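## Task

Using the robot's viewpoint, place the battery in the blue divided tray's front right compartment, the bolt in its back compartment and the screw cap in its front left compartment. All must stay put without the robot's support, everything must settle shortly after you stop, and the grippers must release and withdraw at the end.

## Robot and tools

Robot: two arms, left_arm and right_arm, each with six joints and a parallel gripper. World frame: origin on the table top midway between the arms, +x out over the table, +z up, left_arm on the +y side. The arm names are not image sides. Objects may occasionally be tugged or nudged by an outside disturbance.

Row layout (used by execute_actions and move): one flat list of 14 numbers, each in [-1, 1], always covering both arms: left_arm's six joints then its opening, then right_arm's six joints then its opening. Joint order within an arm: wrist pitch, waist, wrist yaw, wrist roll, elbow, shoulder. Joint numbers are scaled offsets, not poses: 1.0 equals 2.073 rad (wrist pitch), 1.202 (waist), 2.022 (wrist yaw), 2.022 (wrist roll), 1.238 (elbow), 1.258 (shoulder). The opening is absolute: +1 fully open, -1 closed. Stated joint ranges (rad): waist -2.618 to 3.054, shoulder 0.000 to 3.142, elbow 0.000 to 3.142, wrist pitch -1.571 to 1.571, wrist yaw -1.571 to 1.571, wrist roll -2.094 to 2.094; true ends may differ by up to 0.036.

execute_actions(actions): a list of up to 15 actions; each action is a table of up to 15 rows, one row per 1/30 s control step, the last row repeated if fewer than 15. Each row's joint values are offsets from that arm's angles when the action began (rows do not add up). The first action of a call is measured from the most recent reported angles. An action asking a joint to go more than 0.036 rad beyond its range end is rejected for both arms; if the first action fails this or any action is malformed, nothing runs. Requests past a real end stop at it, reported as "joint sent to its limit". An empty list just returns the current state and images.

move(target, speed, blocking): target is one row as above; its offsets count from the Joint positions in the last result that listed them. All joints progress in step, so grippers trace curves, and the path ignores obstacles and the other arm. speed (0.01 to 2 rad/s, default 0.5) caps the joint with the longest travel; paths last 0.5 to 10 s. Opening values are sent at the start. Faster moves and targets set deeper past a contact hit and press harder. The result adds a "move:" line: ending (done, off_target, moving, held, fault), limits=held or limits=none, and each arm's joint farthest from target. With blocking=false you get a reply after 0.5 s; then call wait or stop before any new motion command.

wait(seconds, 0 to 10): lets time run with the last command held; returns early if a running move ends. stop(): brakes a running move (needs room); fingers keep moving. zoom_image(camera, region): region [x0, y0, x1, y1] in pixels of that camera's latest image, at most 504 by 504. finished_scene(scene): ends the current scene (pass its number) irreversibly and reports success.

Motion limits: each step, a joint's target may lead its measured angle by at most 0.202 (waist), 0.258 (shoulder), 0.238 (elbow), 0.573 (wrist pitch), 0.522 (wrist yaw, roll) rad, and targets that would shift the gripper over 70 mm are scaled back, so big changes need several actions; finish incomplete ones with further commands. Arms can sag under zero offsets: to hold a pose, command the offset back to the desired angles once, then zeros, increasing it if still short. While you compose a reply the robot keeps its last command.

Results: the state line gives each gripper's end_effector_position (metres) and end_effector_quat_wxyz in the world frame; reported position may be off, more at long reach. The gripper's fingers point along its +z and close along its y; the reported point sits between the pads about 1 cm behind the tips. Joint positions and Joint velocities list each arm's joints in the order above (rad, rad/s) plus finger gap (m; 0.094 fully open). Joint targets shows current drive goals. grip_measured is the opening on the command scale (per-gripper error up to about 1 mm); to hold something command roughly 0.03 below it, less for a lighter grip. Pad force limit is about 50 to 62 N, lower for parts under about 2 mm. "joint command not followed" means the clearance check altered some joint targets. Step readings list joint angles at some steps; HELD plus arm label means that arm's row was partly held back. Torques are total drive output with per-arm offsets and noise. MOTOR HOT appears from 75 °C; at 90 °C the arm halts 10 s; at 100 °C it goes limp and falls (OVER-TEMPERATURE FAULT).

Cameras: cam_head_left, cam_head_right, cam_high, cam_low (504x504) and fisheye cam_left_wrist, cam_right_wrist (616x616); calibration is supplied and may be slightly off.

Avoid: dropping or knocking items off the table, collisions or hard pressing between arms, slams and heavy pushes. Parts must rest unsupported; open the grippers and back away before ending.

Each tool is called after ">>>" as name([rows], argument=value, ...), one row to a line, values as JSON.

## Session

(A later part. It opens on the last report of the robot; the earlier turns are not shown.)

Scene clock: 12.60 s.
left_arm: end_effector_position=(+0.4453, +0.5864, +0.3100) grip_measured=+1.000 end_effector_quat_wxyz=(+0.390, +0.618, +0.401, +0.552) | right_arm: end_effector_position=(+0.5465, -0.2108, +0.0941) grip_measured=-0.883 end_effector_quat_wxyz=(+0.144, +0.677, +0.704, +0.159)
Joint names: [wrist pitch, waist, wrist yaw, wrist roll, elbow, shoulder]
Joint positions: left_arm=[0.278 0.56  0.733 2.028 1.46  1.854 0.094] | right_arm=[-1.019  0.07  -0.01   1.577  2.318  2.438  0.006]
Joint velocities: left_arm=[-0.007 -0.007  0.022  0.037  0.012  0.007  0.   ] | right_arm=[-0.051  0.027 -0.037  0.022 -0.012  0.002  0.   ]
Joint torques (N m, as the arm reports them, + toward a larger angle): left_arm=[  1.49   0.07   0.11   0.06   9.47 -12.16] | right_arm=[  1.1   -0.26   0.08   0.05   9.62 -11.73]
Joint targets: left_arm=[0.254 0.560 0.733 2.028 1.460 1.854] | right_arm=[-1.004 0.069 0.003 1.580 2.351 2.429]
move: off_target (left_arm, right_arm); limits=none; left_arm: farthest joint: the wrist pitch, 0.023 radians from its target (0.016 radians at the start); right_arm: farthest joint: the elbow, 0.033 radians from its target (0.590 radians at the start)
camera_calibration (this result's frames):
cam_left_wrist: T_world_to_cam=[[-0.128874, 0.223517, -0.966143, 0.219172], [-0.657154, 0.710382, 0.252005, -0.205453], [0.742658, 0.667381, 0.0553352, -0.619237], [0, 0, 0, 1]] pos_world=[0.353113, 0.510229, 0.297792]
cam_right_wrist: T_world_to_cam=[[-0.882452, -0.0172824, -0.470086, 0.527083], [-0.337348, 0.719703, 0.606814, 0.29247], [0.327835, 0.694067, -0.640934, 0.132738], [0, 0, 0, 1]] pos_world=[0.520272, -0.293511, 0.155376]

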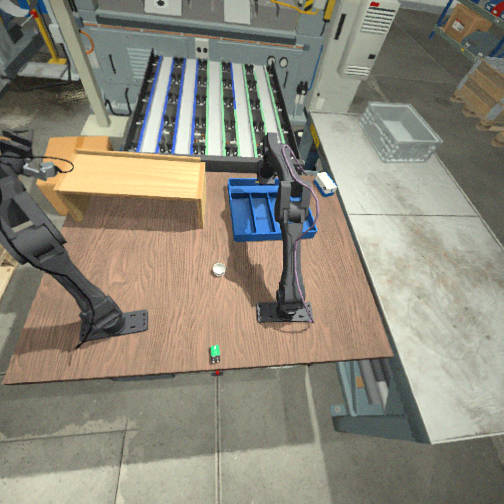

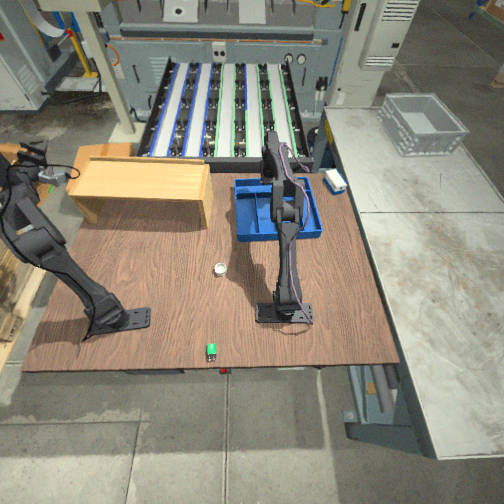

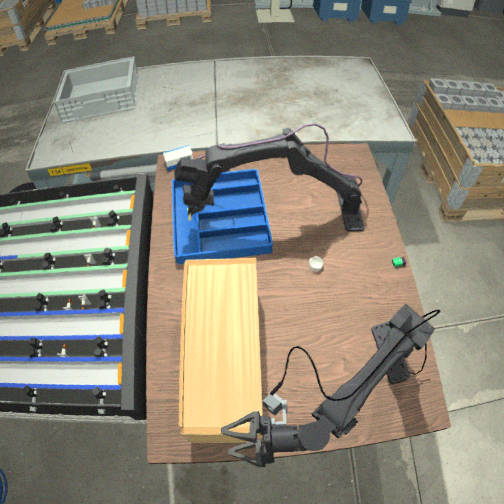

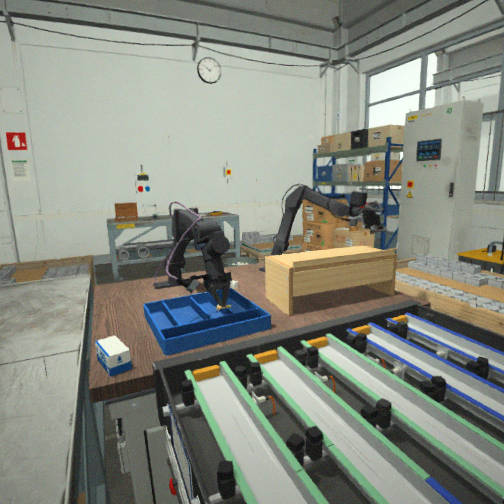

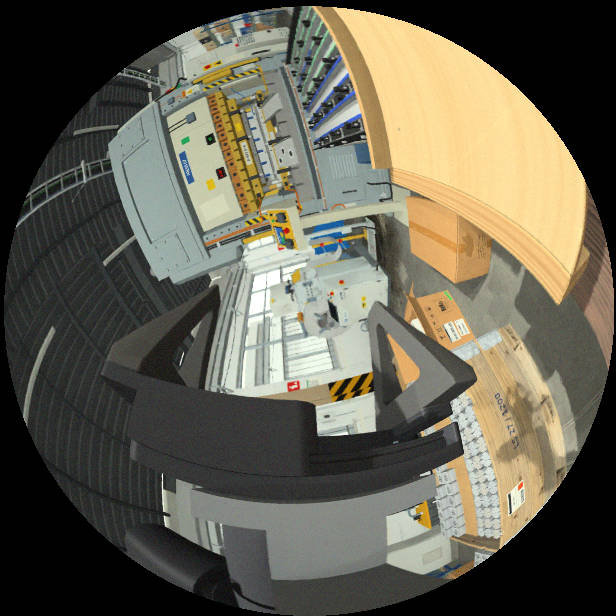

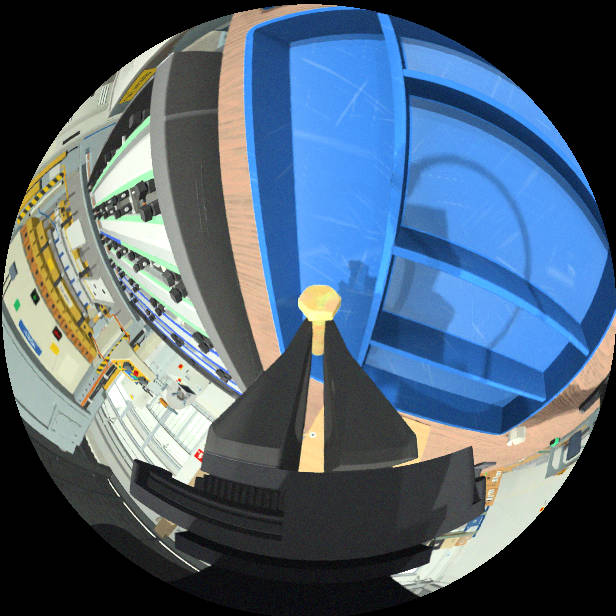

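>>> move(target=[-0.011,0,0,0,0,0,1,0.05,0,0.005,0,0.066,0.098,-0.91], speed=0.35)

Scene clock: 14.03 s.
left_arm: end_effector_position=(+0.4454, +0.5865, +0.3109) grip_measured=+1.000 end_effector_quat_wxyz=(+0.390, +0.618, +0.400, +0.554) | right_arm: end_effector_position=(+0.5695, -0.2098, +0.0387) grip_measured=-0.883 end_effector_quat_wxyz=(+0.142, +0.678, +0.704, +0.157)
Joint names: [wrist pitch, waist, wrist yaw, wrist roll, elbow, shoulder]
Joint positions: left_arm=[0.282 0.56  0.733 2.028 1.46  1.854 0.094] | right_arm=[-0.931  0.07  -0.01   1.578  2.369  2.583  0.006]
Joint velocities: left_arm=[-0.022  0.002 -0.066 -0.007  0.002  0.002  0.   ] | right_arm=[ 0.022 -0.002 -0.081  0.007 -0.002 -0.022 -0.   ]
Joint torques (N m, as the arm reports them, + toward a larger angle): left_arm=[  1.49  -0.13   0.06   0.07   9.6  -12.23] | right_arm=[  1.12  -0.04   0.09   0.     9.6  -13.22]
Joint targets: left_arm=[0.255 0.560 0.733 2.028 1.460 1.854] | right_arm=[-0.915 0.070 -0.000 1.577 2.401 2.561]
move: off_target (left_arm, right_arm); limits=none; left_arm: farthest joint: the wrist pitch, 0.027 radians from its target (0.023 radians at the start); right_arm: farthest joint: the elbow, 0.030 radians from its target (0.081 radians at the start)
camera_calibration (this result's frames):
cam_left_wrist: T_world_to_cam=[[-0.125766, 0.226119, -0.965947, 0.217013], [-0.657964, 0.709703, 0.251801, -0.204839], [0.742473, 0.667227, 0.059522, -0.62051], [0, 0, 0, 1]] pos_world=[0.353228, 0.510325, 0.298136]
cam_right_wrist: T_world_to_cam=[[-0.885324, -0.0166429, -0.464677, 0.522888], [-0.333128, 0.719902, 0.608906, 0.33067], [0.324388, 0.693876, -0.64289, 0.0910363], [0, 0, 0, 1]] pos_world=[0.54355, -0.292516, 0.100153]

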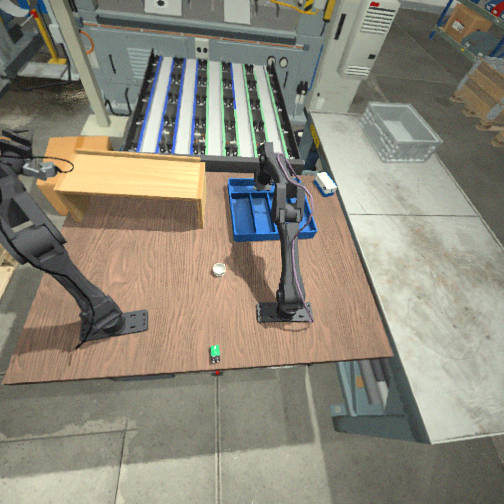

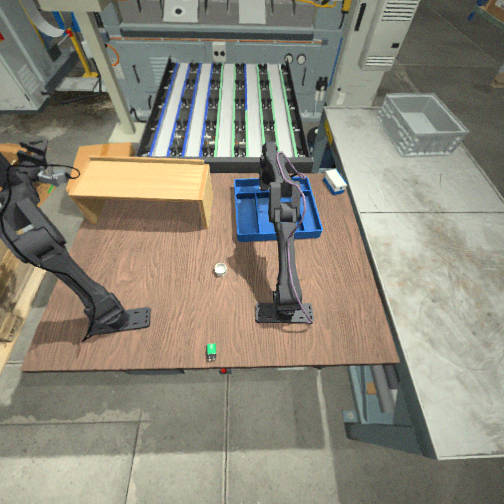

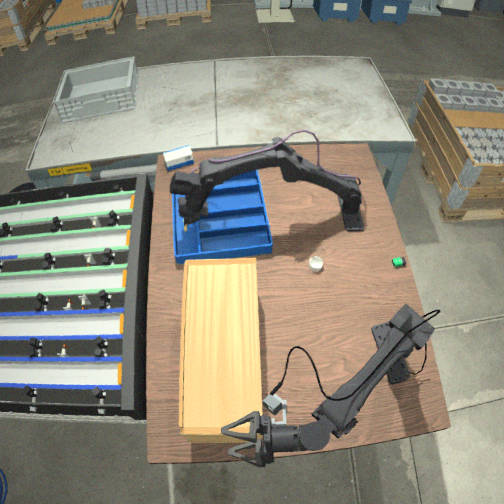

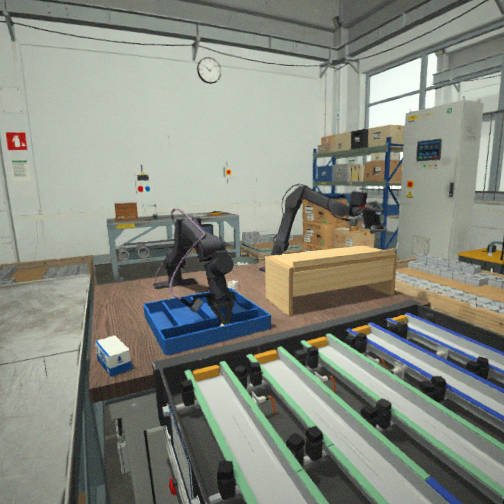

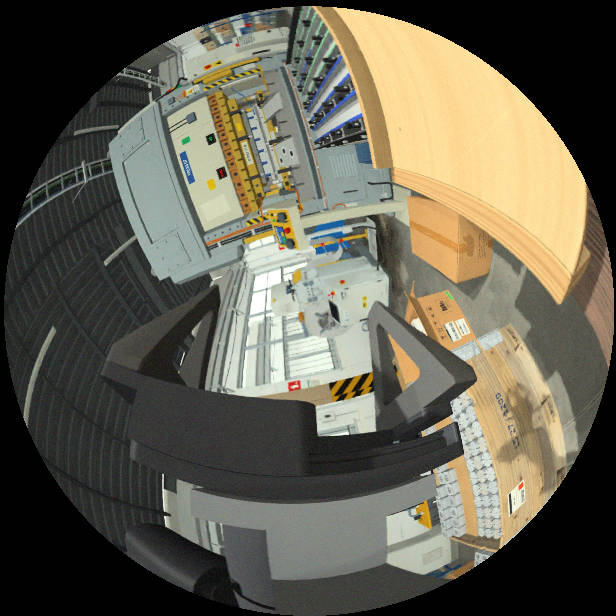

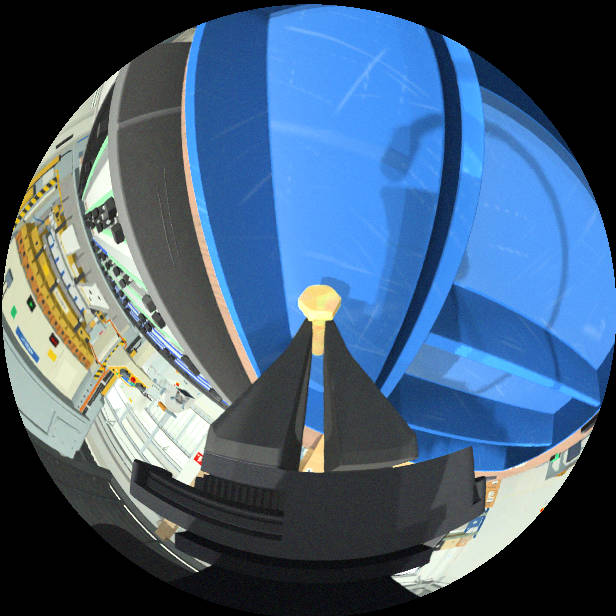

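>>> execute_actions([
  [[-0.013,0,0,0,0,0,1,0.006,0,0,0,-0.012,-0.012,-0.91],[-0.013,0,0,0,0,0,1,0.010,0,0,0,-0.02,-0.012,-0.91],[-0.013,0,0,0,0,0,1,0.014,0,0,0,-0.028,-0.012,-0.91],[-0.013,0,0,0,0,0,1,0.018,0,0,0,-0.035,-0.012,-0.91]],
  [[0,0,0,0,0,0,1,0,0,0,0,0,0,-0.85],[0,0,0,0,0,0,1,0,0,0,0,0,0,-0.8],[0,0,0,0,0,0,1,0,0,0,0,0,0,-0.75],[0,0,0,0,0,0,1,0,0,0,0,0,0,-0.7],[0,0,0,0,0,0,1,0,0,0,0,0,0,-0.62]],
])

Scene clock: 15.20 s.
left_arm: end_effector_position=(+0.4455, +0.5866, +0.3128) grip_measured=+1.000 end_effector_quat_wxyz=(+0.390, +0.617, +0.397, +0.557) | right_arm: end_effector_position=(+0.5647, -0.2100, +0.0238) grip_measured=-0.623 end_effector_quat_wxyz=(+0.134, +0.680, +0.706, +0.148)
Joint names: [wrist pitch, waist, wrist yaw, wrist roll, elbow, shoulder]
Joint positions: left_arm=[0.291 0.56  0.733 2.028 1.46  1.854 0.094] | right_arm=[-0.909  0.07  -0.01   1.578  2.328  2.588  0.018]
Joint velocities: left_arm=[ 0.037 -0.027  0.051 -0.066  0.002 -0.002  0.   ] | right_arm=[-0.022  0.007  0.007  0.051  0.007  0.002 -0.   ]
Joint torques (N m, as the arm reports them, + toward a larger angle): left_arm=[  1.67  -0.07   0.09   0.01   9.41 -12.25] | right_arm=[  0.89  -0.02  -0.02   0.02   6.8  -12.07]
Joint targets: left_arm=[0.282 0.560 0.733 2.028 1.460 1.854] | right_arm=[-0.909 0.070 -0.010 1.578 2.328 2.583]
Step readings (joint positions; steps 1 to 15: 1st action; 16 to 30: 2nd action):
0: left_arm=[0.282 0.560 0.733 2.028 1.460 1.854] | right_arm=[-0.931 0.070 -0.010 1.578 2.369 2.583]
1: left_arm=[0.282 0.560 0.733 2.028 1.460 1.854] | right_arm=[-0.931 0.070 -0.010 1.578 2.369 2.583]
2: left_arm=[0.282 0.560 0.733 2.028 1.460 1.854] | right_arm=[-0.928 0.070 -0.010 1.578 2.366 2.583]
4: left_arm=[0.282 0.560 0.733 2.028 1.460 1.854] | right_arm=[-0.919 0.070 -0.010 1.578 2.354 2.583]
8: left_arm=[0.282 0.560 0.733 2.028 1.460 1.854] | right_arm=[-0.914 0.070 -0.010 1.578 2.329 2.583]
15: left_arm=[0.282 0.560 0.733 2.028 1.460 1.854] | right_arm=[-0.909 0.070 -0.010 1.578 2.328 2.583]
16: left_arm=[0.283 0.560 0.733 2.028 1.460 1.854] | right_arm=[-0.909 0.070 -0.010 1.578 2.328 2.583]
17: left_arm=[0.284 0.560 0.733 2.028 1.460 1.854] | right_arm=[-0.909 0.070 -0.010 1.578 2.328 2.583]
19: left_arm=[0.287 0.560 0.733 2.028 1.460 1.854] | right_arm=[-0.909 0.070 -0.010 1.578 2.328 2.585]
23: left_arm=[0.290 0.560 0.733 2.028 1.460 1.854] | right_arm=[-0.909 0.070 -0.010 1.578 2.328 2.587]
30: Joint positions above
camera_calibration (this result's frames):
cam_left_wrist: T_world_to_cam=[[-0.118703, 0.23203, -0.965438, 0.212088], [-0.659804, 0.708163, 0.251323, -0.203441], [0.742003, 0.666833, 0.0690332, -0.623368], [0, 0, 0, 1]] pos_world=[0.353485, 0.510541, 0.29892]
cam_right_wrist: T_world_to_cam=[[-0.896225, -0.0171086, -0.443271, 0.517278], [-0.318422, 0.72053, 0.61599, 0.329937], [0.308851, 0.693213, -0.651204, 0.0920024], [0, 0, 0, 1]] pos_world=[0.540241, -0.292657, 0.0859682]

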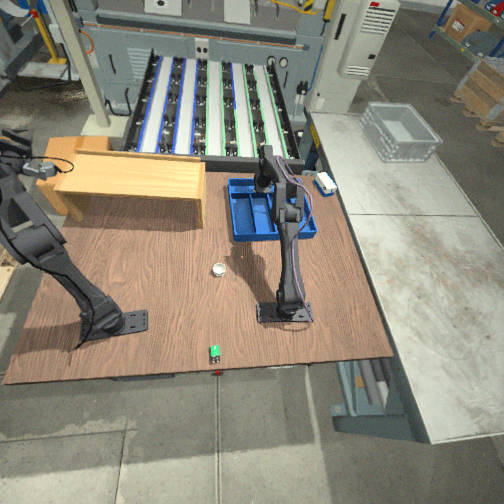

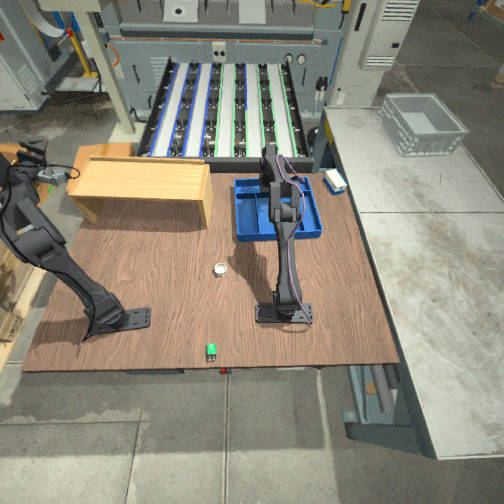

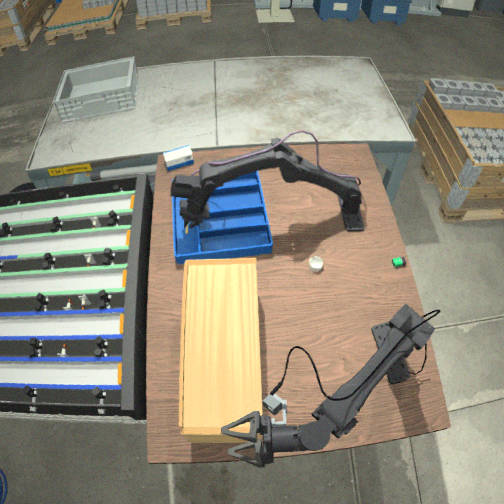

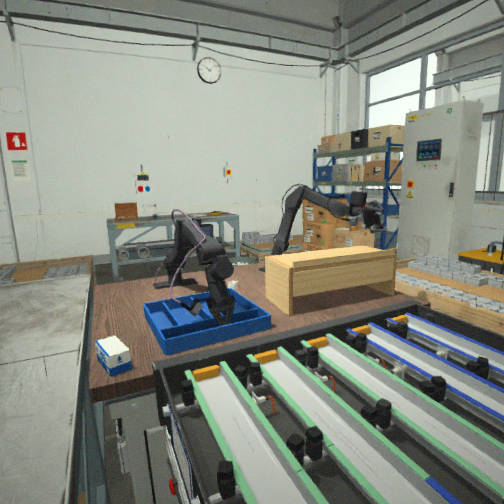

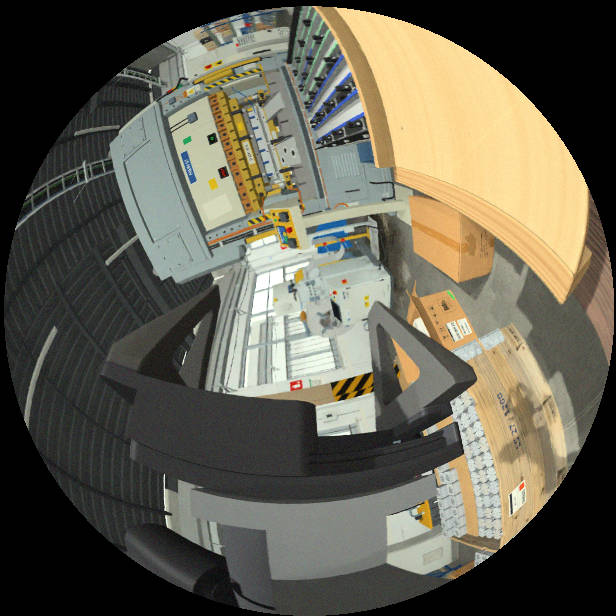

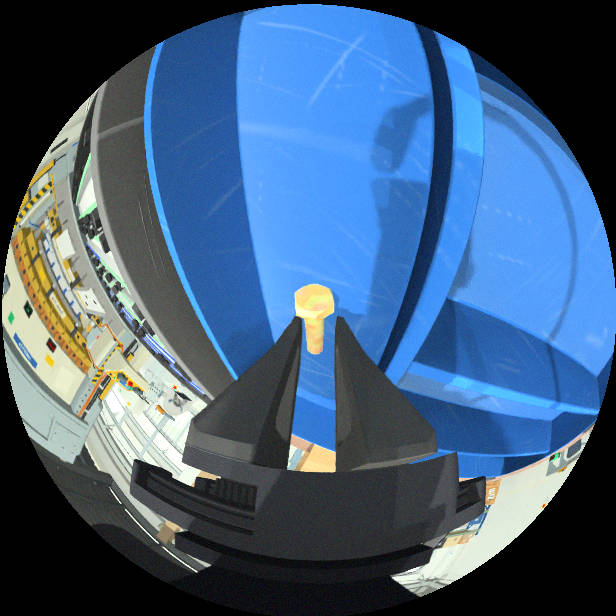

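>>> move(target=[-0.015,0,0,0,0,0,1,-0.13,0,0,0,0.24,-0.005,-0.6], speed=0.6)

Scene clock: 17.00 s.
left_arm: end_effector_position=(+0.4455, +0.5866, +0.3130) grip_measured=+1.000 end_effector_quat_wxyz=(+0.389, +0.617, +0.396, +0.558) | right_arm: end_effector_position=(+0.5594, -0.2103, +0.0839) grip_measured=-0.603 end_effector_quat_wxyz=(+0.133, +0.680, +0.706, +0.147)
Joint names: [wrist pitch, waist, wrist yaw, wrist roll, elbow, shoulder]
Joint positions: left_arm=[0.293 0.56  0.733 2.028 1.46  1.854 0.094] | right_arm=[-1.167  0.07  -0.01   1.578  2.6    2.604  0.019]
Joint velocities: left_arm=[-0.037 -0.007 -0.022  0.051  0.017  0.032  0.   ] | right_arm=[-0.081 -0.002 -0.081  0.037 -0.012 -0.012 -0.001]
Joint torques (N m, as the arm reports them, + toward a larger angle): left_arm=[  1.37   0.1    0.09   0.04   9.41 -12.22] | right_arm=[  0.79  -0.01  -0.01   0.01   8.82 -13.23]
Joint targets: left_arm=[0.260 0.560 0.733 2.028 1.460 1.854] | right_arm=[-1.179 0.070 -0.010 1.578 2.625 2.582]
move: off_target (left_arm, right_arm); limits=none; left_arm: farthest joint: the wrist pitch, 0.033 radians from its target (0.032 radians at the start); right_arm: farthest joint: the elbow, 0.025 radians from its target (0.297 radians at the start)
camera_calibration (this result's frames):
cam_left_wrist: T_world_to_cam=[[-0.117856, 0.23274, -0.965372, 0.211495], [-0.660025, 0.707979, 0.251264, -0.203272], [0.741942, 0.666782, 0.0701742, -0.623707], [0, 0, 0, 1]] pos_world=[0.353516, 0.510566, 0.299014]
cam_right_wrist: T_world_to_cam=[[-0.897236, -0.0171518, -0.441218, 0.539557], [-0.317013, 0.72059, 0.616646, 0.290579], [0.307361, 0.693149, -0.651977, 0.133799], [0, 0, 0, 1]] pos_world=[0.535103, -0.292877, 0.146111]

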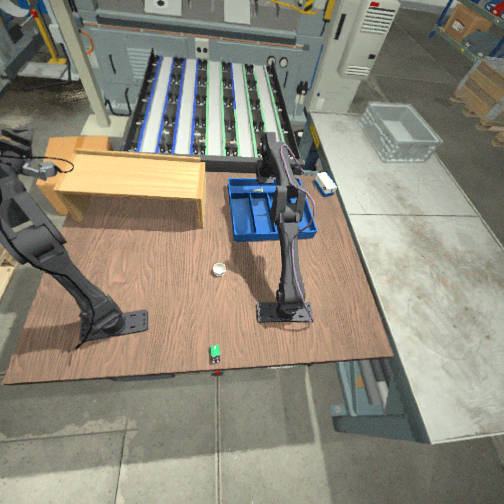

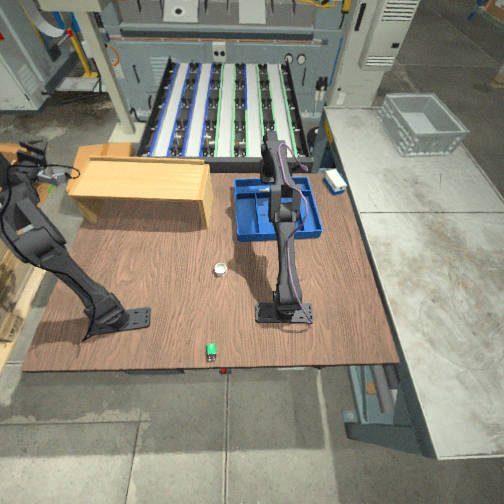

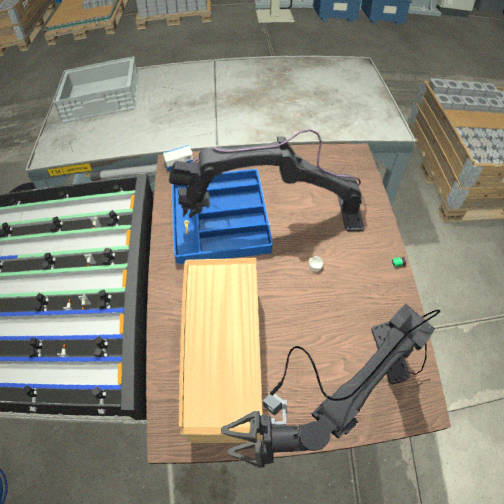

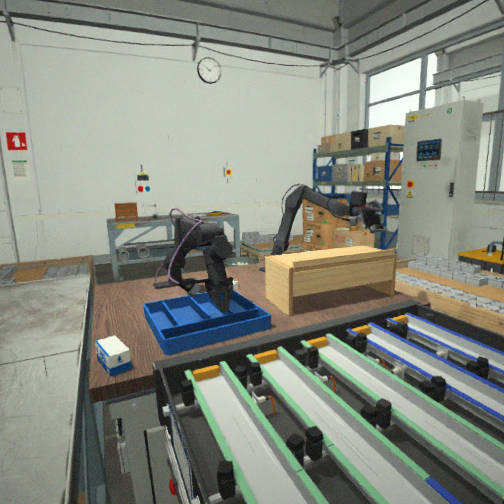

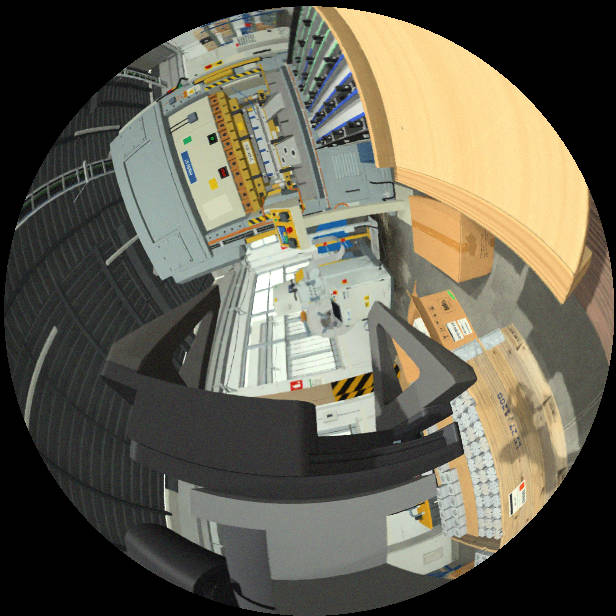

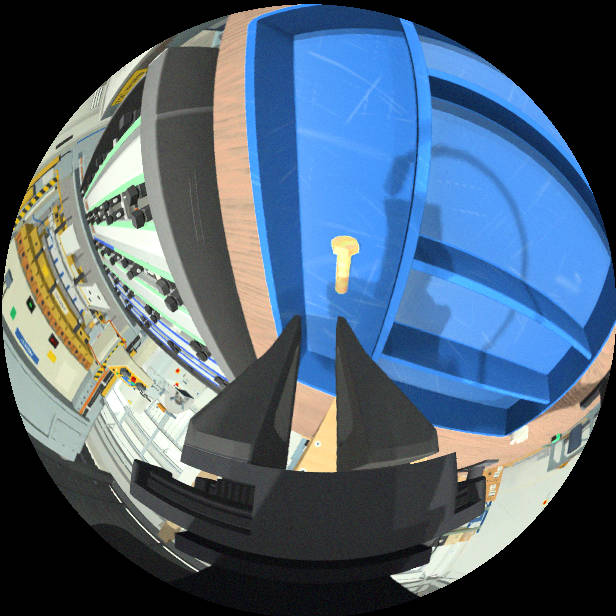

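>>> move(target=[-0.016,0,0,0,0,0,1,-0.036,0.3,0.005,0.159,-1.0,-0.746,-0.2], speed=1.2)

>>> move(target=[-0.016,0,0,0,0,0,1,0,0.5,0,0,0,0,0.4], speed=1.0)

Scene clock: 19.20 s.
left_arm: end_effector_position=(+0.4455, +0.5866, +0.3129) grip_measured=+1.000 end_effector_quat_wxyz=(+0.389, +0.617, +0.397, +0.557) | right_arm: end_effector_position=(+0.2526, -0.1175, +0.1127) grip_measured=-0.203 end_effector_quat_wxyz=(-0.002, +0.681, +0.733, +0.008)
Joint names: [wrist pitch, waist, wrist yaw, wrist roll, elbow, shoulder]
Joint positions: left_arm=[0.292 0.56  0.733 2.028 1.46  1.854 0.094] | right_arm=[-1.239  0.424 -0.01   1.894  1.371  1.69   0.037]
Joint velocities: left_arm=[ 0.037  0.017  0.022 -0.037 -0.007  0.012  0.   ] | right_arm=[ 0.022 -0.027 -0.066  0.022 -0.022  0.002 -0.   ]
Joint torques (N m, as the arm reports them, + toward a larger angle): left_arm=[  1.43  -0.01   0.08   0.03   9.52 -12.11] | right_arm=[ 0.15  0.57  0.08  0.03  5.32 -7.06]
Joint targets: left_arm=[0.259 0.560 0.733 2.028 1.460 1.854] | right_arm=[-1.242 0.431 -0.000 1.899 1.362 1.665]
move: off_target (left_arm, right_arm); limits=none; left_arm: farthest joint: the wrist pitch, 0.032 radians from its target (0.033 radians at the start); right_arm: farthest joint: the shoulder, 0.024 radians from its target (0.938 radians at the start)
camera_calibration (this result's frames):
cam_left_wrist: T_world_to_cam=[[-0.118421, 0.232267, -0.965416, 0.21189], [-0.659878, 0.708102, 0.251303, -0.203385], [0.741983, 0.666816, 0.0694135, -0.623481], [0, 0, 0, 1]] pos_world=[0.353495, 0.510549, 0.298951]
cam_right_wrist: T_world_to_cam=[[-0.995995, -0.0592559, -0.0669504, 0.256423], [-0.0890288, 0.726133, 0.681766, 0.0444813], [0.00821619, 0.684996, -0.7285, 0.265772], [0, 0, 0, 1]] pos_world=[0.257173, -0.199158, 0.180457]

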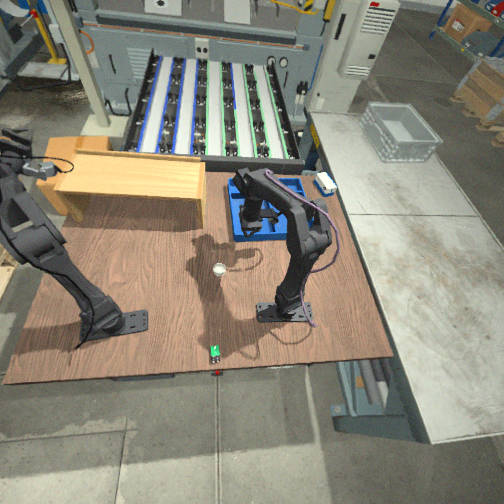

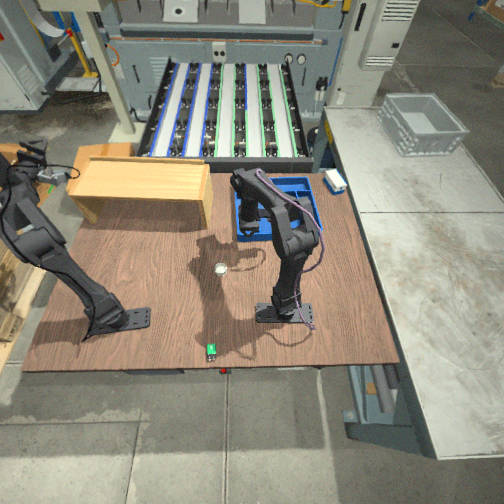

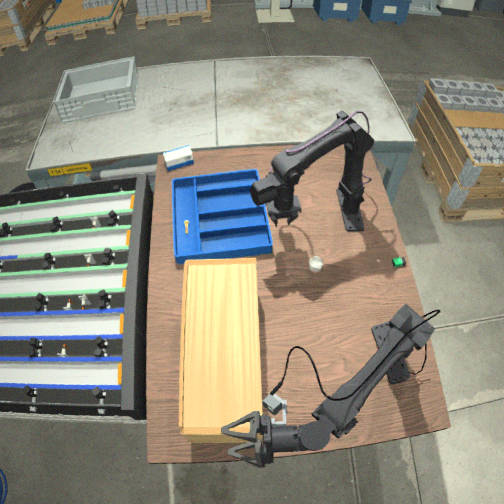

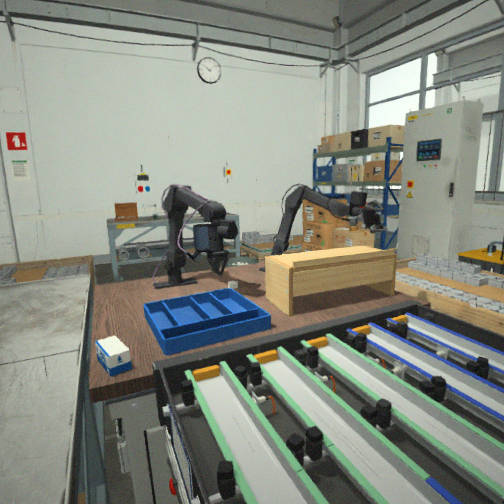

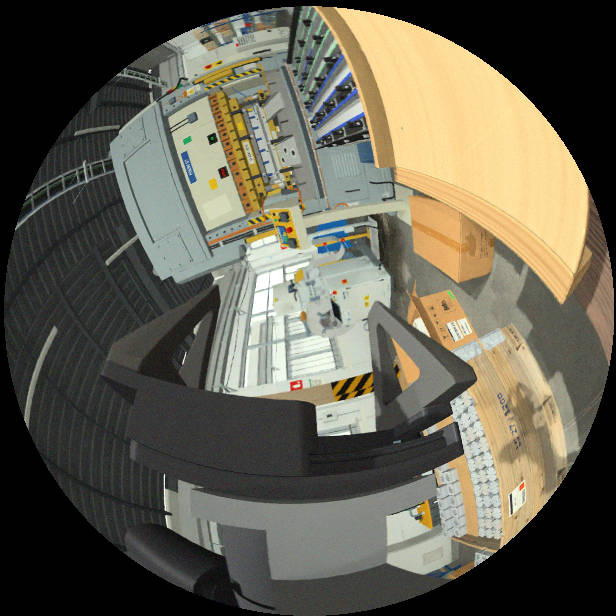

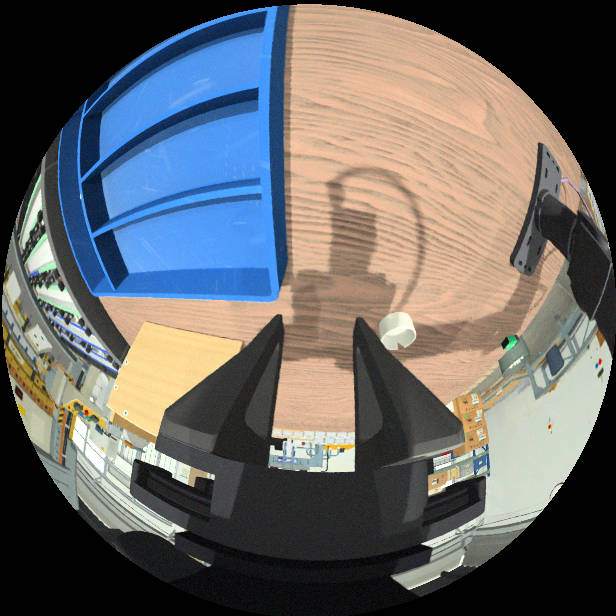

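Scene clock: 20.30 s.
left_arm: end_effector_position=(+0.4455, +0.5866, +0.3128) grip_measured=+1.000 end_effector_quat_wxyz=(+0.390, +0.617, +0.397, +0.557) | right_arm: end_effector_position=(+0.1348, +0.0209, +0.1127) grip_measured=+0.397 end_effector_quat_wxyz=(-0.007, +0.434, +0.901, +0.008)
Joint names: [wrist pitch, waist, wrist yaw, wrist roll, elbow, shoulder]
Joint positions: left_arm=[0.291 0.56  0.733 2.028 1.46  1.854 0.094] | right_arm=[-1.238  1.024 -0.015  1.894  1.371  1.69   0.066]
Joint velocities: left_arm=[ 0.037  0.002  0.022 -0.022 -0.017 -0.007  0.   ] | right_arm=[ 0.022 -0.002  0.037  0.022 -0.002 -0.007  0.   ]
Joint torques (N m, as the arm reports them, + toward a larger angle): left_arm=[  1.43   0.     0.09   0.07   9.67 -12.02] | right_arm=[ 0.17 -0.1   0.04  0.01  6.14 -5.46]
Joint targets: left_arm=[0.259 0.560 0.733 2.028 1.460 1.854] | right_arm=[-1.239 1.025 -0.010 1.893 1.371 1.690]
move: off_target (left_arm); limits=none; left_arm: farthest joint: the wrist pitch, 0.033 radians from its target (0.033 radians at the start); right_arm: farthest joint: the wrist yaw, 0.005 radians from its target (0.000 radians at the start)
camera_calibration (this result's frames):
cam_left_wrist: T_world_to_cam=[[-0.118703, 0.23203, -0.965438, 0.212088], [-0.659804, 0.708163, 0.251323, -0.203441], [0.742003, 0.666833, 0.0690332, -0.623368], [0, 0, 0, 1]] pos_world=[0.353485, 0.510541, 0.29892]
cam_right_wrist: T_world_to_cam=[[-0.788728, -0.611147, -0.0663919, 0.13073], [-0.481135, 0.546472, 0.685476, -0.0103259], [-0.382645, 0.572598, -0.725062, 0.226602], [0, 0, 0, 1]] pos_world=[0.184851, -0.0442134, 0.180058]

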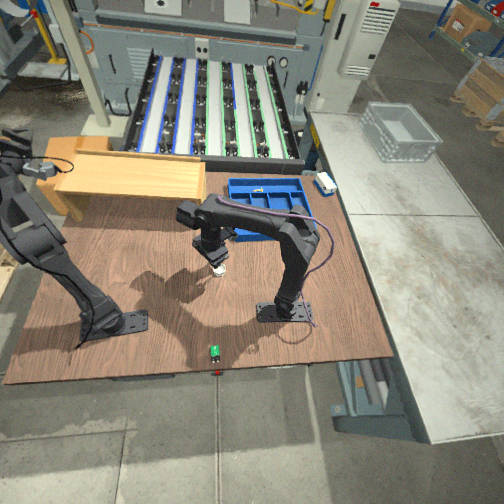

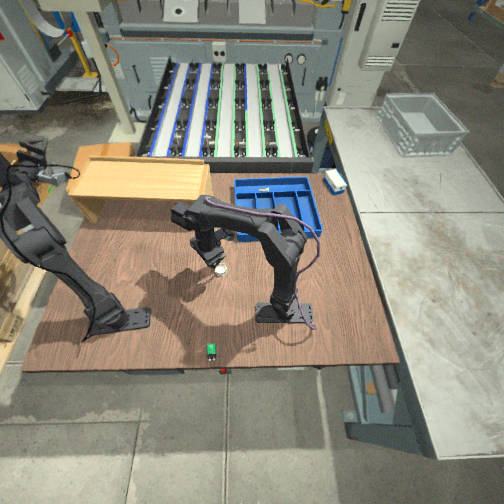

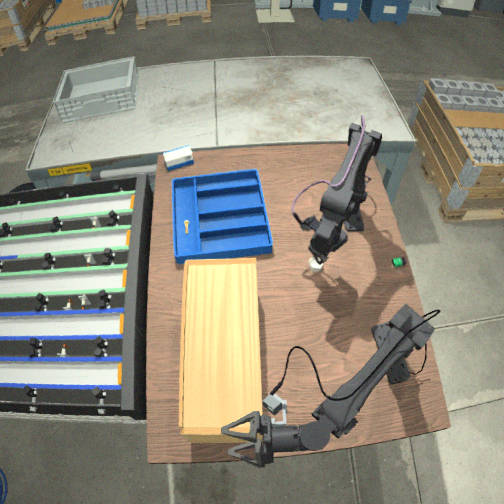

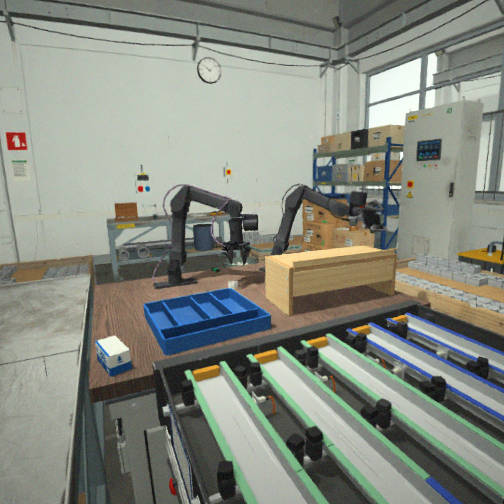

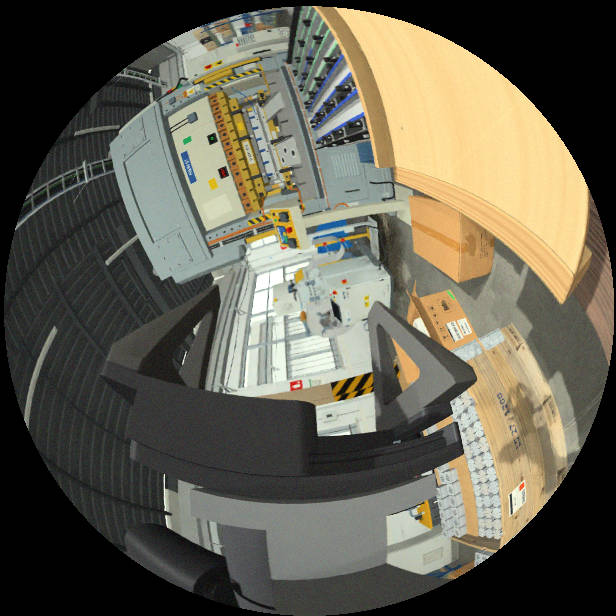

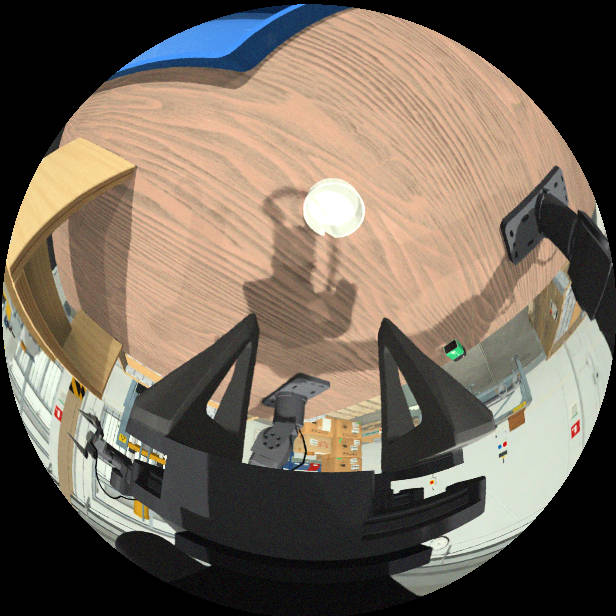

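>>> zoom_image(camera="cam_right_wrist", region=[260, 140, 410, 280])

Region (260, 140, 410, 280) of cam_right_wrist's 616x616 image, scaled by 3.360, with more detail than that image has; it fills the top 470 rows of this view, and the rest is white.

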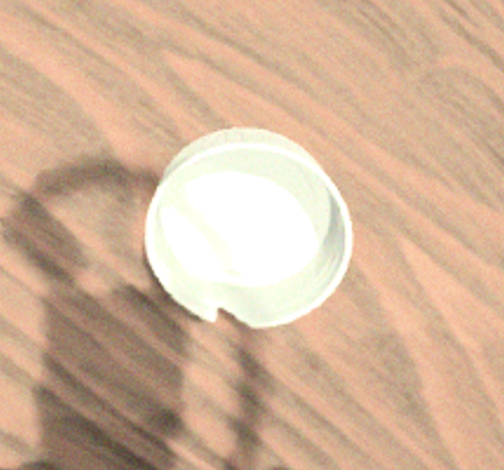

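>>> move(target=[-0.016,0,0,0,0,0,1,0.118,-0.1,0.005,0,-0.221,-0.017,0.6], speed=0.5)

Scene clock: 22.17 s.
left_arm: end_effector_position=(+0.4455, +0.5866, +0.3126) grip_measured=+1.000 end_effector_quat_wxyz=(+0.390, +0.617, +0.397, +0.557) | right_arm: end_effector_position=(+0.1495, -0.0156, +0.0468) grip_measured=+0.597 end_effector_quat_wxyz=(-0.009, +0.484, +0.875, -0.005)
Joint names: [wrist pitch, waist, wrist yaw, wrist roll, elbow, shoulder]
Joint positions: left_arm=[0.291 0.56  0.733 2.028 1.46  1.854 0.094] | right_arm=[-0.998  0.911 -0.015  1.894  1.103  1.69   0.075]
Joint velocities: left_arm=[-0.051 -0.002 -0.007 -0.007  0.002  0.022  0.   ] | right_arm=[ 0.007 -0.012 -0.007 -0.022  0.002 -0.017  0.001]
Joint torques (N m, as the arm reports them, + toward a larger angle): left_arm=[  1.37  -0.06   0.05   0.05   9.49 -12.12] | right_arm=[ 0.15 -0.64  0.08  0.    5.32 -6.55]
Joint targets: left_arm=[0.258 0.560 0.733 2.028 1.460 1.854] | right_arm=[-0.993 0.904 -0.005 1.894 1.098 1.668]
move: off_target (left_arm, right_arm); limits=none; left_arm: farthest joint: the wrist pitch, 0.033 radians from its target (0.033 radians at the start); right_arm: farthest joint: the shoulder, 0.021 radians from its target (0.021 radians at the start)
camera_calibration (this result's frames):
cam_left_wrist: T_world_to_cam=[[-0.119268, 0.231558, -0.965482, 0.212483], [-0.659657, 0.708287, 0.251362, -0.203553], [0.742043, 0.666867, 0.0682725, -0.623141], [0, 0, 0, 1]] pos_world=[0.353465, 0.510523, 0.298857]
cam_right_wrist: T_world_to_cam=[[-0.853518, -0.519542, -0.039788, 0.125568], [-0.404271, 0.612099, 0.679633, 0.0515915], [-0.328744, 0.596164, -0.732473, 0.198007], [0, 0, 0, 1]] pos_world=[0.193125, -0.0843856, 0.114967]

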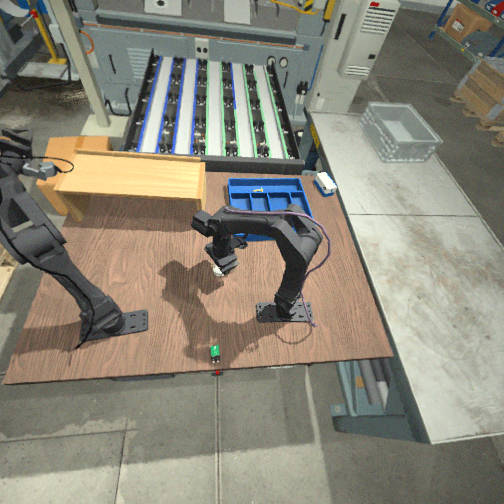

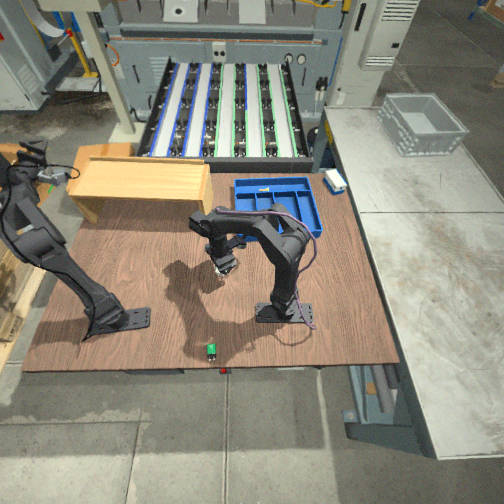

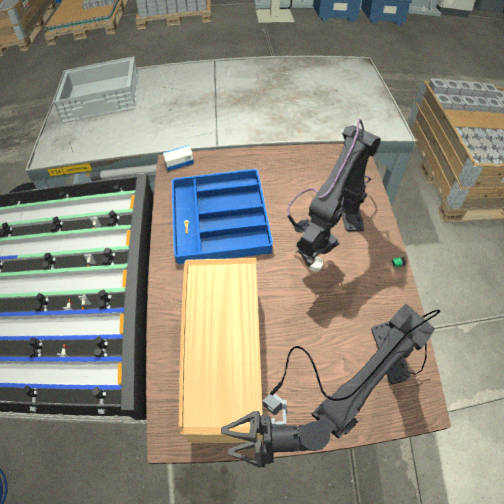

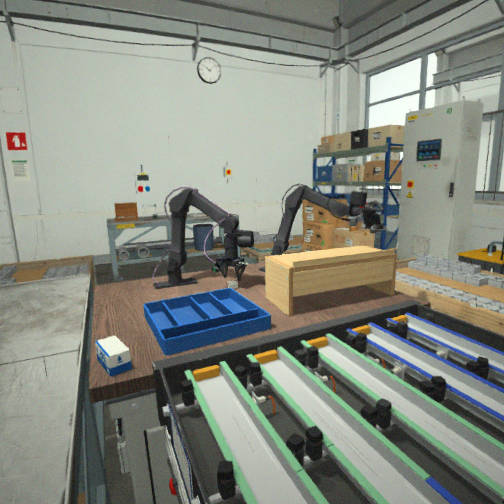

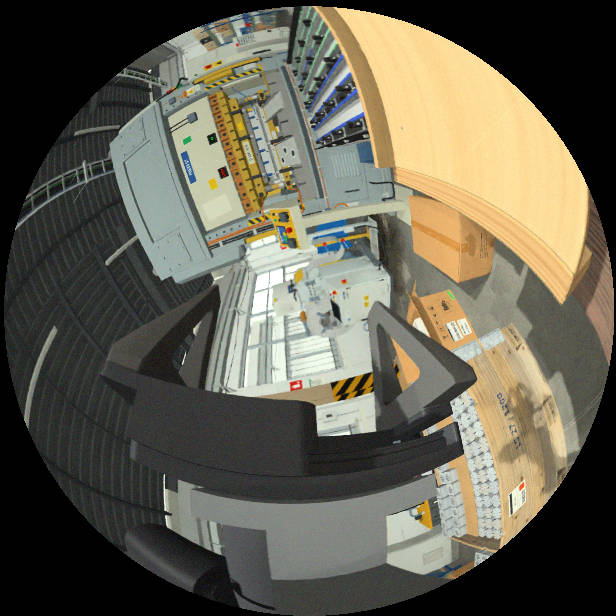

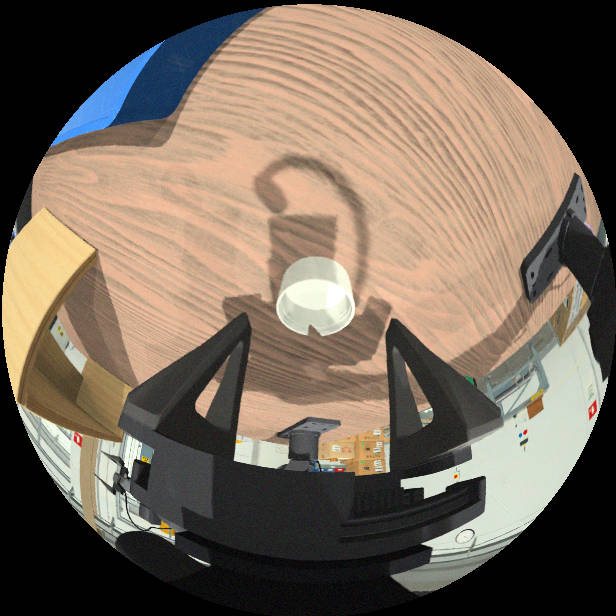

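>>> zoom_image(camera="cam_right_wrist", region=[230, 230, 410, 370])

Region (230, 230, 410, 370) of cam_right_wrist's 616x616 image, scaled by 2.800, with more detail than that image has.

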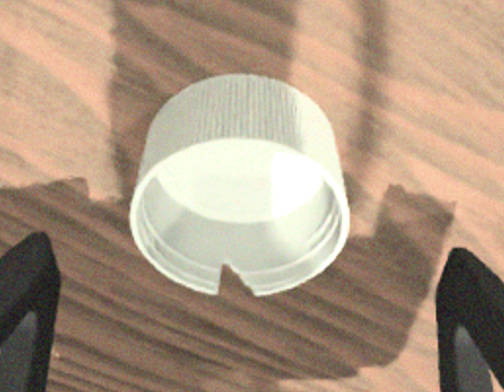

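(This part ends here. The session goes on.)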